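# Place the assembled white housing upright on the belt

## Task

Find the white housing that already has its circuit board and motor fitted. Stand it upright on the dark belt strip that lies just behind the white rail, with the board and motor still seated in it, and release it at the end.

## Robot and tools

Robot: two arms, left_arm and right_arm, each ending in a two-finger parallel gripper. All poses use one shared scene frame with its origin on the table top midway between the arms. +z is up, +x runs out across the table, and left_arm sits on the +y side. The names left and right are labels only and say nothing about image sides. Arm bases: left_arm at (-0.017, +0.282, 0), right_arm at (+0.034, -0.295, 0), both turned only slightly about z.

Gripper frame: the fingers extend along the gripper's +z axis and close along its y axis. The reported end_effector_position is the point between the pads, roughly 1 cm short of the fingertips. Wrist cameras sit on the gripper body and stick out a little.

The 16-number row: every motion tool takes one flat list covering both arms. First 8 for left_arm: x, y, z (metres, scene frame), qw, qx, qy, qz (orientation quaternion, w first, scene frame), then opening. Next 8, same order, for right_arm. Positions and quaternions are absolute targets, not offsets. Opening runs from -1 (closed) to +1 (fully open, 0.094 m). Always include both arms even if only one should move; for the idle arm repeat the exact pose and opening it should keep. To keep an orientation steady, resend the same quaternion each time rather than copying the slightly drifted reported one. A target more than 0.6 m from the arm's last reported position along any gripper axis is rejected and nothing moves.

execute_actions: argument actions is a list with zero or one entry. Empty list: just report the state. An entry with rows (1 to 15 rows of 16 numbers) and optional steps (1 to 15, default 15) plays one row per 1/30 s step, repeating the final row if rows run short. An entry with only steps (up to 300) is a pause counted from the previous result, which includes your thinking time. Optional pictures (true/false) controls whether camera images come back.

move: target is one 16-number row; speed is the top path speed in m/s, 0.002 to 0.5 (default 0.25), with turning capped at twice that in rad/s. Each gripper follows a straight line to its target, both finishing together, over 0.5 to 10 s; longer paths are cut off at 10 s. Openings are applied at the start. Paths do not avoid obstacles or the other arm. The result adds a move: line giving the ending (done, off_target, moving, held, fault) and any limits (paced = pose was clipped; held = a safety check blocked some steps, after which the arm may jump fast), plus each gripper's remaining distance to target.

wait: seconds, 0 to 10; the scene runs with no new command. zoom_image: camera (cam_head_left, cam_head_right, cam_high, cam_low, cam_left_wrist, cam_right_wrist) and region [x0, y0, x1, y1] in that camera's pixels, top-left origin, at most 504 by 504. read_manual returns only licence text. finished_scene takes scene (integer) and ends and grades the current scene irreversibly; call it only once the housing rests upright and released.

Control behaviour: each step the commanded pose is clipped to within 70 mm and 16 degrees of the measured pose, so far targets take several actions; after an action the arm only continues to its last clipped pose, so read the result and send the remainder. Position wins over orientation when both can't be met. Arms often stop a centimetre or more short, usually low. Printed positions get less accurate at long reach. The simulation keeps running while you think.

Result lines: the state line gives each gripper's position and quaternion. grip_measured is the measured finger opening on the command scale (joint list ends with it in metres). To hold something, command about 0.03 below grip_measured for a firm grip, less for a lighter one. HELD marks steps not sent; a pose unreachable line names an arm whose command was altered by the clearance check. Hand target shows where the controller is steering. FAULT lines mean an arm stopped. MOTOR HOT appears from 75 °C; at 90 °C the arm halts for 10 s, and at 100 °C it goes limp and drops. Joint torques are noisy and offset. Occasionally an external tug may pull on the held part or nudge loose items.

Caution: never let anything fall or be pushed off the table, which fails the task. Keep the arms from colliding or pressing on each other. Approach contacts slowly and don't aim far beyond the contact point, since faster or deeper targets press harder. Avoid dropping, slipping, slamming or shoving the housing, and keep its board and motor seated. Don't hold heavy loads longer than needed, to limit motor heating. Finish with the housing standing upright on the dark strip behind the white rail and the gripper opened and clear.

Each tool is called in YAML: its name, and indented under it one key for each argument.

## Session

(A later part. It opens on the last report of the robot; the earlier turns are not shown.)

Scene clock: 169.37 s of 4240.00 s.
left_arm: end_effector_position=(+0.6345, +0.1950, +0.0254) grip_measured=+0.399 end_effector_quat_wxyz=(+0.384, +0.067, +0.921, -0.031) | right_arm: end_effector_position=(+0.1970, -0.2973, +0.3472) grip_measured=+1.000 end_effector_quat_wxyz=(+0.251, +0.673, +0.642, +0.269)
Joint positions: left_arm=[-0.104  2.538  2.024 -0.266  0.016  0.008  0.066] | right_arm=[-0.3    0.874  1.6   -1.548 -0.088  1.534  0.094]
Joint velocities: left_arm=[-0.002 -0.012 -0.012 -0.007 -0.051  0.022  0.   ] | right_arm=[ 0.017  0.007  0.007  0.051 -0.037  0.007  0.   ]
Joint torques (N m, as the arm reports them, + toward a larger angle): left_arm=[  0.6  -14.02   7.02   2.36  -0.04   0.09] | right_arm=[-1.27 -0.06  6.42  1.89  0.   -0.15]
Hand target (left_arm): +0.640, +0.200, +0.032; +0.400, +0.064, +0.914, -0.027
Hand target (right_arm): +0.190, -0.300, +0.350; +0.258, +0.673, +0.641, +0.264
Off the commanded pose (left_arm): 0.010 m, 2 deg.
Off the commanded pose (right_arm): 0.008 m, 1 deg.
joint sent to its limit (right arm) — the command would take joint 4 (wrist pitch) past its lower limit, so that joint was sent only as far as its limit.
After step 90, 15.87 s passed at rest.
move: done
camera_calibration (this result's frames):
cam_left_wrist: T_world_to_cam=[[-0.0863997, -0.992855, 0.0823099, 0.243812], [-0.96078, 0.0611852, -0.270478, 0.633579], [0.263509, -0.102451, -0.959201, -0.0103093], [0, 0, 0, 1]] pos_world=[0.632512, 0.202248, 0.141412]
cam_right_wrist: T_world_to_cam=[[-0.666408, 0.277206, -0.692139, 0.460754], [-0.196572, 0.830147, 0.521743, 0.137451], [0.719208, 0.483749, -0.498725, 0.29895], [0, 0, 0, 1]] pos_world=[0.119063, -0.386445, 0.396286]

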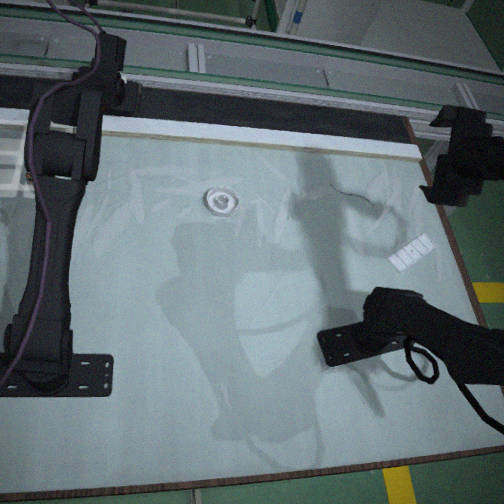

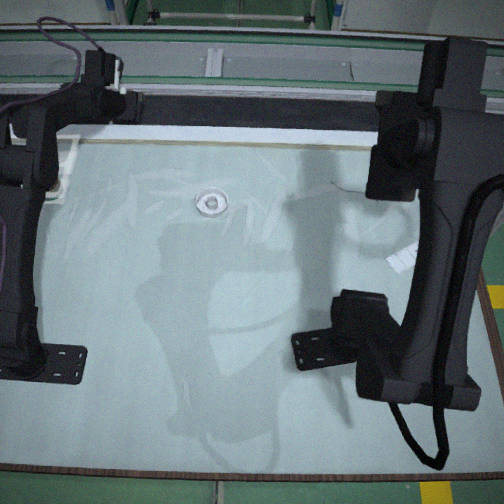

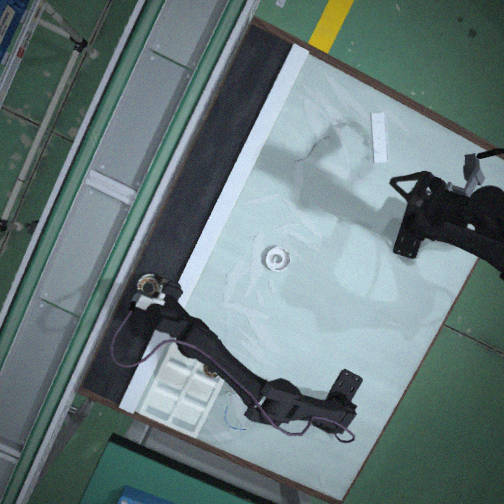

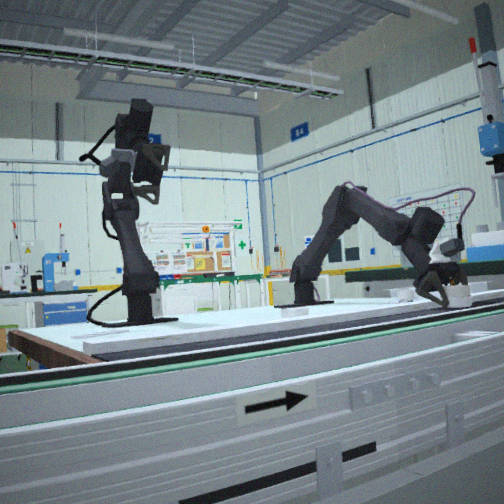

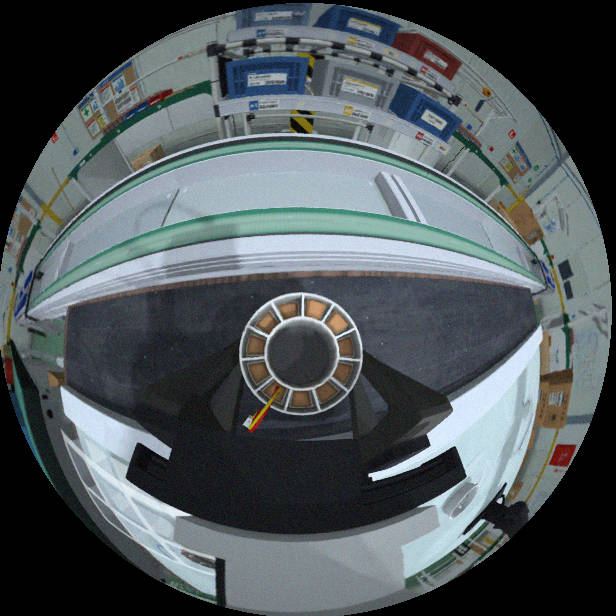

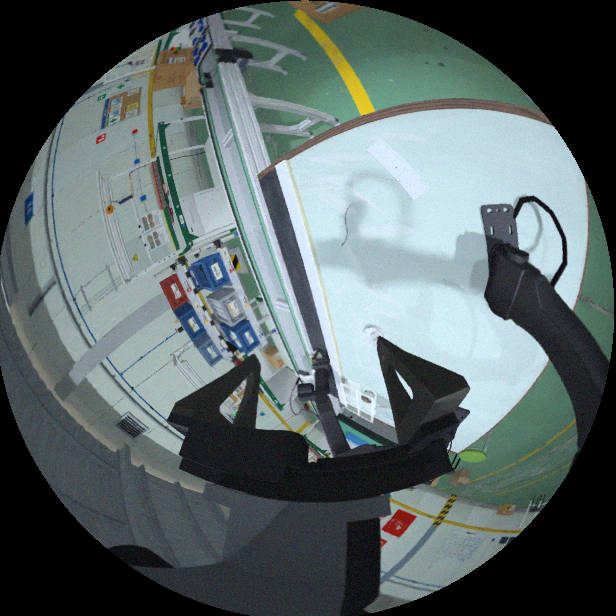

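No contact yet.

move:
  target: [0.64,0.2,0.018,0.4,0.064,0.914,-0.027,0.35,0.19,-0.3,0.35,0.25,0.675,0.645,0.26,1]
  speed: 0.02

zoom_image:
  camera: "cam_low"
  region: [380,220,504,320]

Scene clock: 174.13 s of 4240.00 s.
left_arm: end_effector_position=(+0.6386, +0.1945, +0.0210) grip_measured=+0.399 end_effector_quat_wxyz=(+0.395, +0.066, +0.916, -0.031) | right_arm: end_effector_position=(+0.1970, -0.2973, +0.3472) grip_measured=+1.000 end_effector_quat_wxyz=(+0.251, +0.673, +0.642, +0.269)
Joint positions: left_arm=[-0.104  2.55   2.009 -0.215  0.016  0.008  0.066] | right_arm=[-0.3    0.874  1.6   -1.548 -0.088  1.534  0.094]
Joint velocities: left_arm=[-0.007  0.007 -0.012 -0.095 -0.007  0.007  0.001] | right_arm=[-0.002  0.007 -0.017  0.066 -0.022 -0.037  0.   ]
Joint torques (N m, as the arm reports them, + toward a larger angle): left_arm=[  0.61 -13.41   6.62   2.29  -0.04   0.09] | right_arm=[-1.21 -0.11  6.44  1.89 -0.01 -0.15]
Hand target (left_arm): +0.640, +0.200, +0.018; +0.399, +0.064, +0.914, -0.027
Hand target (right_arm): +0.190, -0.300, +0.350; +0.258, +0.673, +0.641, +0.264
Off the commanded pose (left_arm): 0.006 m, 1 deg.
Off the commanded pose (right_arm): 0.008 m, 1 deg.
joint sent to its limit (right arm) — the command would take joint 4 (wrist pitch) past its lower limit, so that joint was sent only as far as its limit.
After step 90, 0.73 s passed at rest.
move: done
camera_calibration (this result's frames):
cam_left_wrist: T_world_to_cam=[[-0.0881949, -0.992632, 0.083086, 0.24515], [-0.953732, 0.0600804, -0.294593, 0.632631], [0.287431, -0.105223, -0.952004, -0.0305275], [0, 0, 0, 1]] pos_world=[0.633756, 0.202122, 0.136938]
cam_right_wrist: T_world_to_cam=[[-0.666408, 0.277206, -0.692139, 0.460754], [-0.196572, 0.830147, 0.521743, 0.137451], [0.719208, 0.483749, -0.498725, 0.29895], [0, 0, 0, 1]] pos_world=[0.119063, -0.386445, 0.396286]

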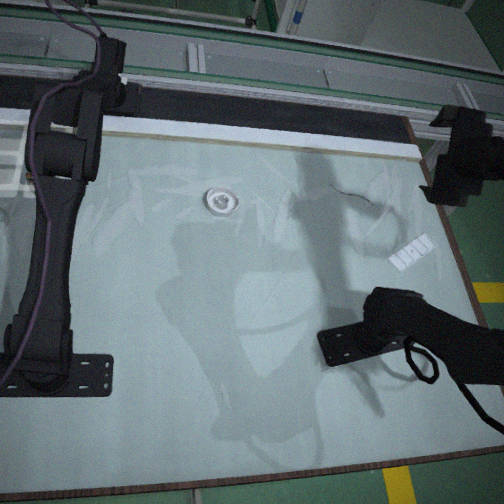

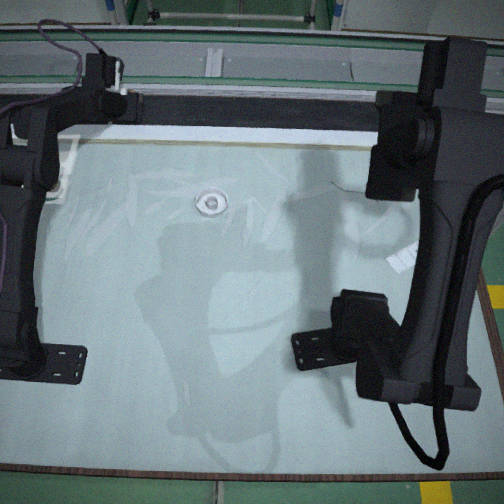

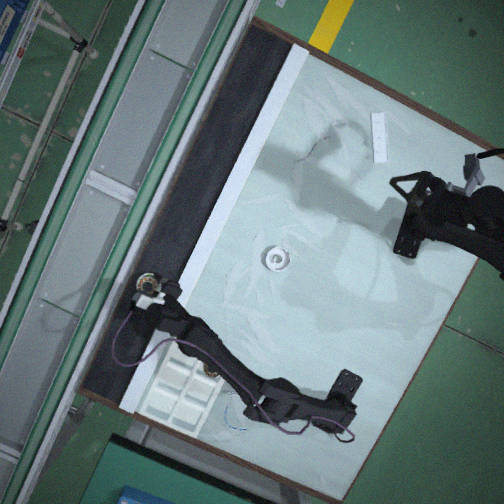

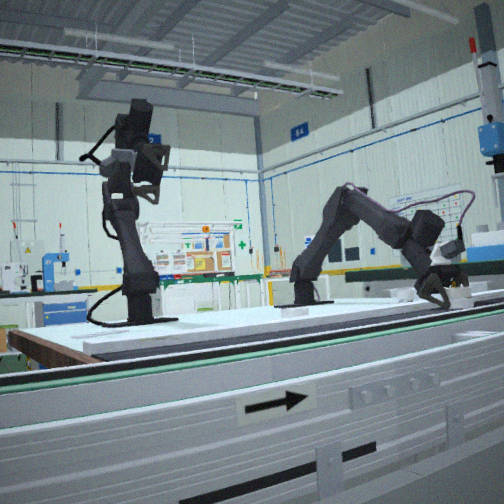

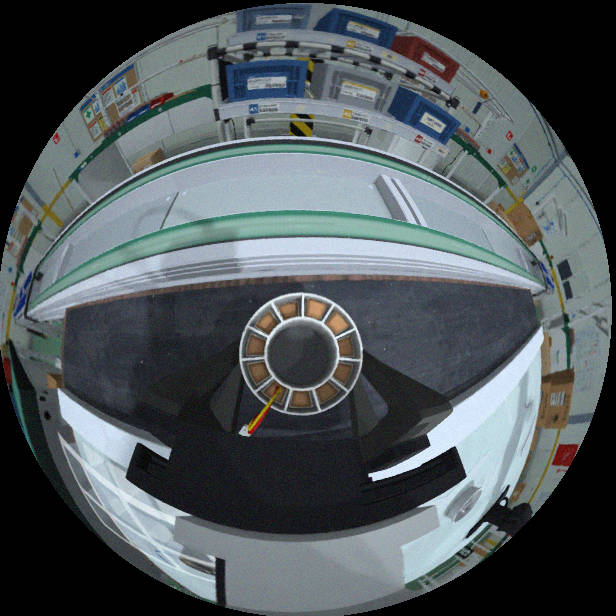

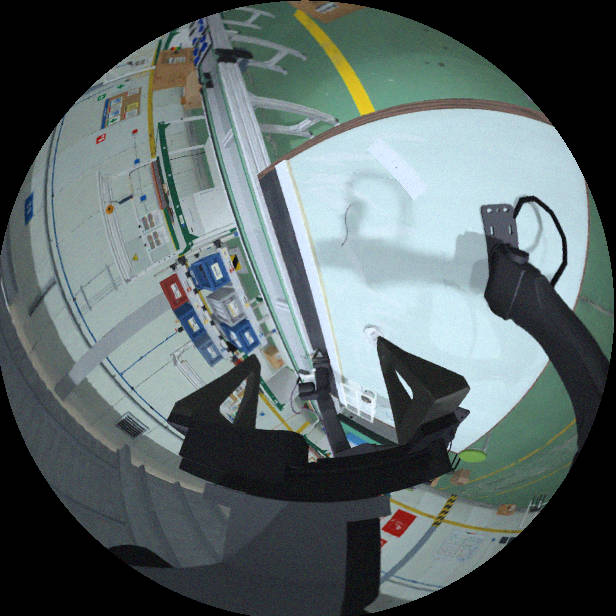

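Region (380, 220, 504, 320) of cam_low's 504x504 image, scaled by 4.065, with more detail than that image has; it fills the top 406 rows of this view, and the rest is white.

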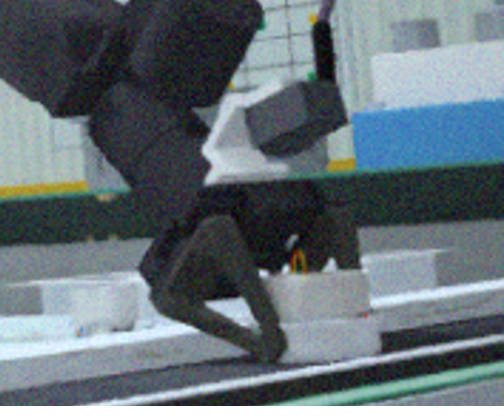

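Contact seems made; release and retreat.

move:
  target: [0.64,0.2,0.024,0.4,0.064,0.914,-0.027,1,0.19,-0.3,0.35,0.25,0.675,0.645,0.26,1]
  speed: 0.02

move:
  target: [0.54,0.21,0.16,0.4,0.064,0.914,-0.027,1,0.19,-0.3,0.35,0.25,0.675,0.645,0.26,1]
  speed: 0.1

Scene clock: 178.87 s of 4240.00 s.
left_arm: end_effector_position=(+0.6387, +0.1945, +0.0210) grip_measured=+1.000 end_effector_quat_wxyz=(+0.396, +0.066, +0.915, -0.031) | right_arm: end_effector_position=(+0.1970, -0.2973, +0.3472) grip_measured=+1.000 end_effector_quat_wxyz=(+0.251, +0.673, +0.642, +0.269)
Joint positions: left_arm=[-0.104  2.55   2.009 -0.214  0.016  0.008  0.094] | right_arm=[-0.3    0.874  1.6   -1.548 -0.088  1.534  0.094]
Joint velocities: left_arm=[-0.012  0.012 -0.002 -0.022  0.066 -0.051  0.   ] | right_arm=[-0.007  0.007 -0.012  0.022  0.022  0.051  0.   ]
Joint torques (N m, as the arm reports them, + toward a larger angle): left_arm=[  0.64 -14.05   7.4    2.11  -0.04   0.09] | right_arm=[-1.23 -0.1   6.43  1.9   0.   -0.15]
Hand target (left_arm): +0.640, +0.200, +0.024; +0.400, +0.064, +0.914, -0.027
Hand target (right_arm): +0.190, -0.300, +0.350; +0.258, +0.673, +0.641, +0.264
Off the commanded pose (left_arm): 0.006 m, 1 deg.
Off the commanded pose (right_arm): 0.008 m, 1 deg.
joint sent to its limit (right arm) — the command would take joint 4 (wrist pitch) past its lower limit, so that joint was sent only as far as its limit.
After step 90, 1.03 s passed at rest.
move: done
camera_calibration (this result's frames):
cam_left_wrist: T_world_to_cam=[[-0.0882578, -0.992624, 0.0831168, 0.24518], [-0.953509, 0.0600514, -0.295321, 0.63262], [0.288151, -0.105317, -0.951776, -0.0309605], [0, 0, 0, 1]] pos_world=[0.633769, 0.202121, 0.136979]
cam_right_wrist: T_world_to_cam=[[-0.666408, 0.277206, -0.692139, 0.460754], [-0.196572, 0.830147, 0.521743, 0.137451], [0.719208, 0.483749, -0.498725, 0.29895], [0, 0, 0, 1]] pos_world=[0.119063, -0.386445, 0.396286]

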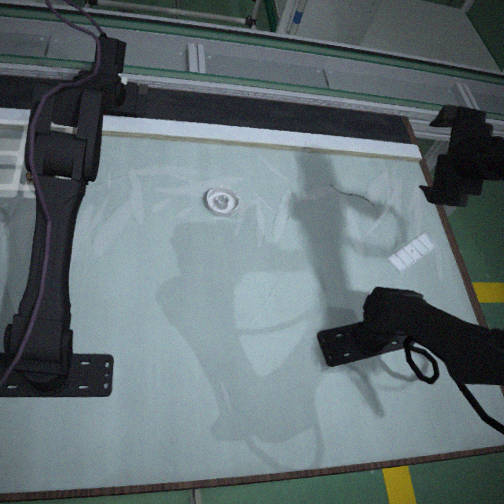

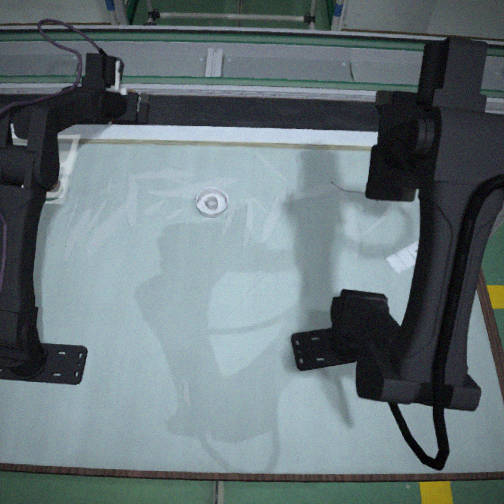

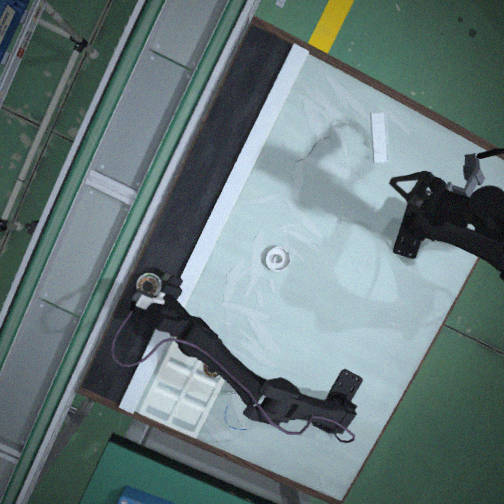

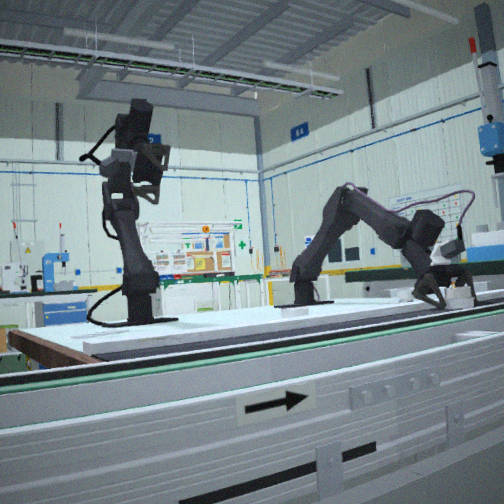

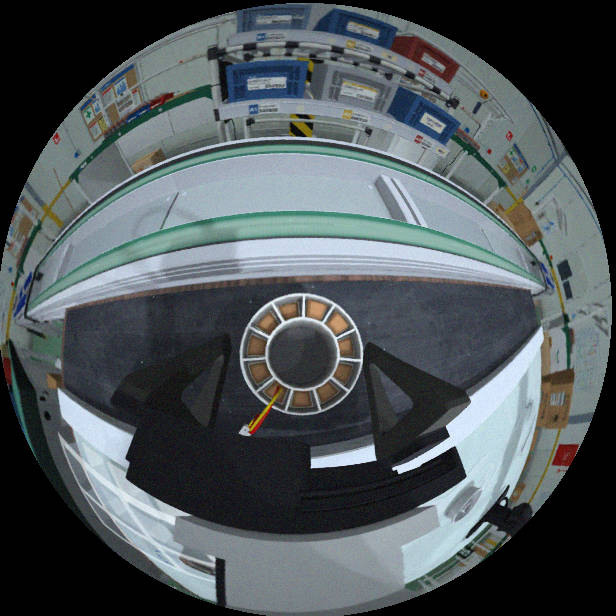

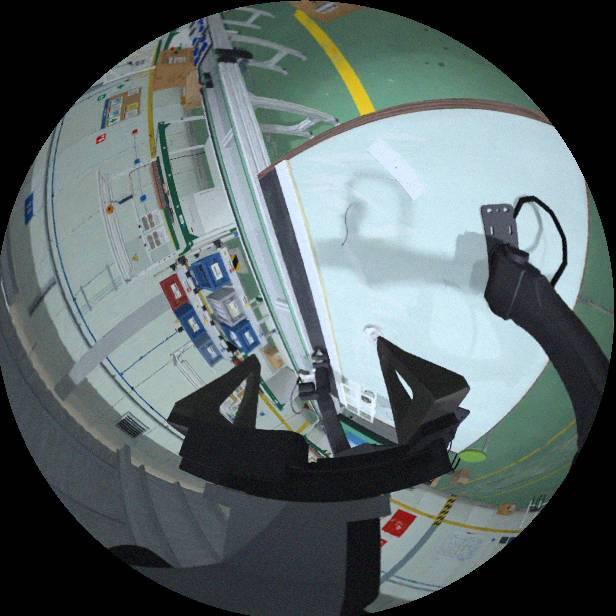

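Scene clock: 181.10 s of 4240.00 s.
left_arm: end_effector_position=(+0.5463, +0.2066, +0.1642) grip_measured=+1.000 end_effector_quat_wxyz=(+0.408, +0.066, +0.910, -0.032) | right_arm: end_effector_position=(+0.1970, -0.2973, +0.3472) grip_measured=+1.000 end_effector_quat_wxyz=(+0.251, +0.673, +0.642, +0.269)
Joint positions: left_arm=[-0.104  2.008  1.656 -0.376  0.016  0.008  0.094] | right_arm=[-0.3    0.874  1.6   -1.548 -0.088  1.534  0.094]
Joint velocities: left_arm=[-0.012  0.002 -0.012 -0.081 -0.007 -0.051  0.   ] | right_arm=[-0.002 -0.002 -0.007  0.007  0.022  0.007  0.   ]
Joint torques (N m, as the arm reports them, + toward a larger angle): left_arm=[  0.27 -11.21   6.37   1.94  -0.06   0.07] | right_arm=[-1.21 -0.05  6.45  1.89  0.   -0.15]
Hand target (left_arm): +0.541, +0.210, +0.160; +0.400, +0.064, +0.914, -0.027
Hand target (right_arm): +0.190, -0.300, +0.350; +0.258, +0.673, +0.641, +0.264
Off the commanded pose (left_arm): 0.008 m, 1 deg.
Off the commanded pose (right_arm): 0.008 m, 1 deg.
joint sent to its limit (right arm) — the command would take joint 4 (wrist pitch) past its lower limit, so that joint was sent only as far as its limit.
move: done
camera_calibration (this result's frames):
cam_left_wrist: T_world_to_cam=[[-0.0901611, -0.992387, 0.0838969, 0.237971], [-0.94548, 0.0588191, -0.320324, 0.586045], [0.312951, -0.108204, -0.943586, 0.118871], [0, 0, 0, 1]] pos_world=[0.538349, 0.214551, 0.279924]
cam_right_wrist: T_world_to_cam=[[-0.666408, 0.277206, -0.692139, 0.460754], [-0.196572, 0.830147, 0.521743, 0.137451], [0.719208, 0.483749, -0.498725, 0.29895], [0, 0, 0, 1]] pos_world=[0.119063, -0.386445, 0.396286]

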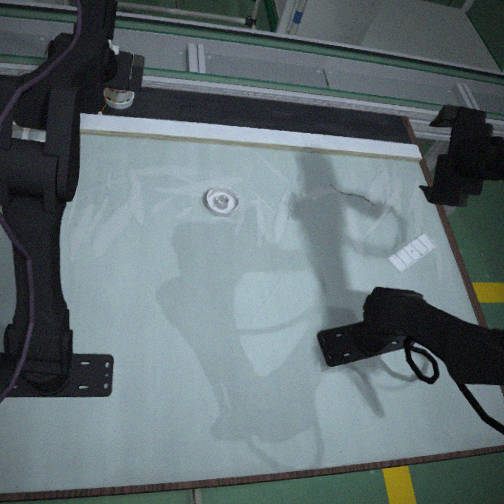

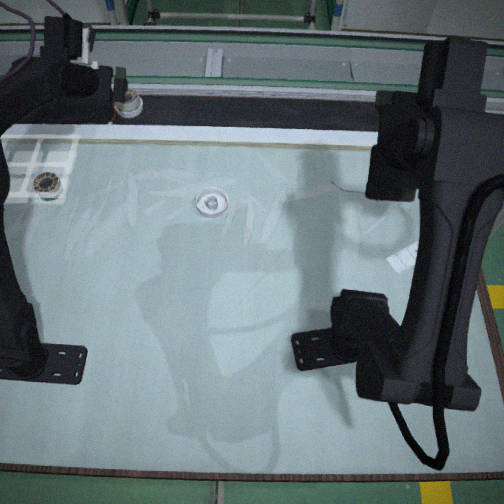

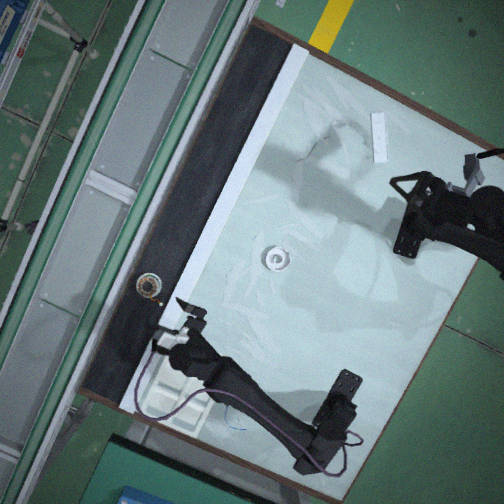

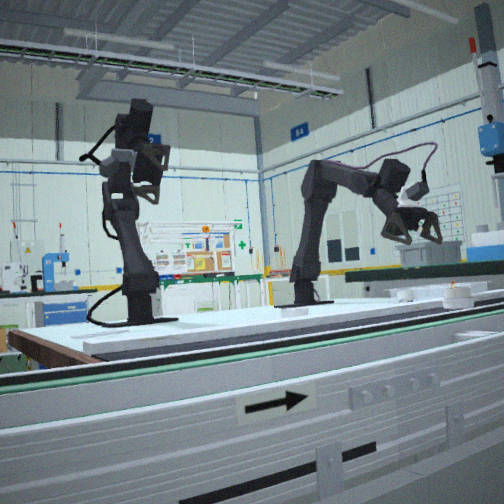

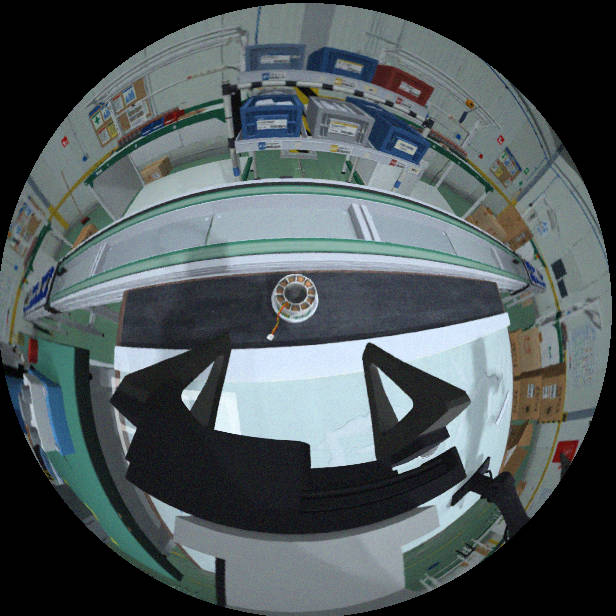

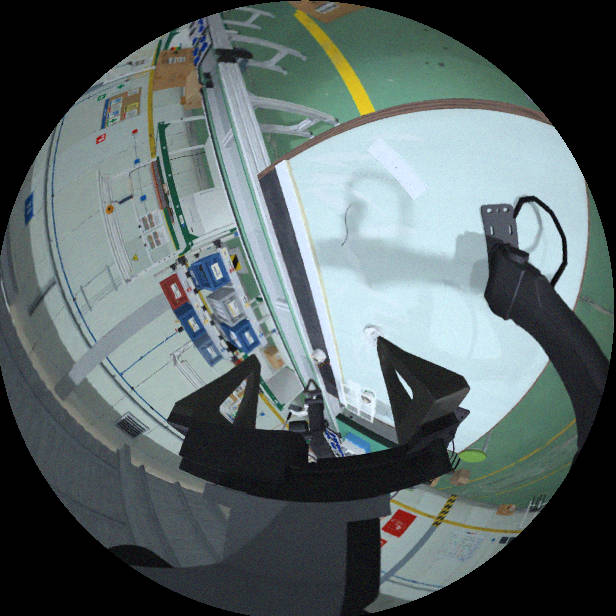

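finished_scene:
  scene: 1

The scene is finished: the task was done.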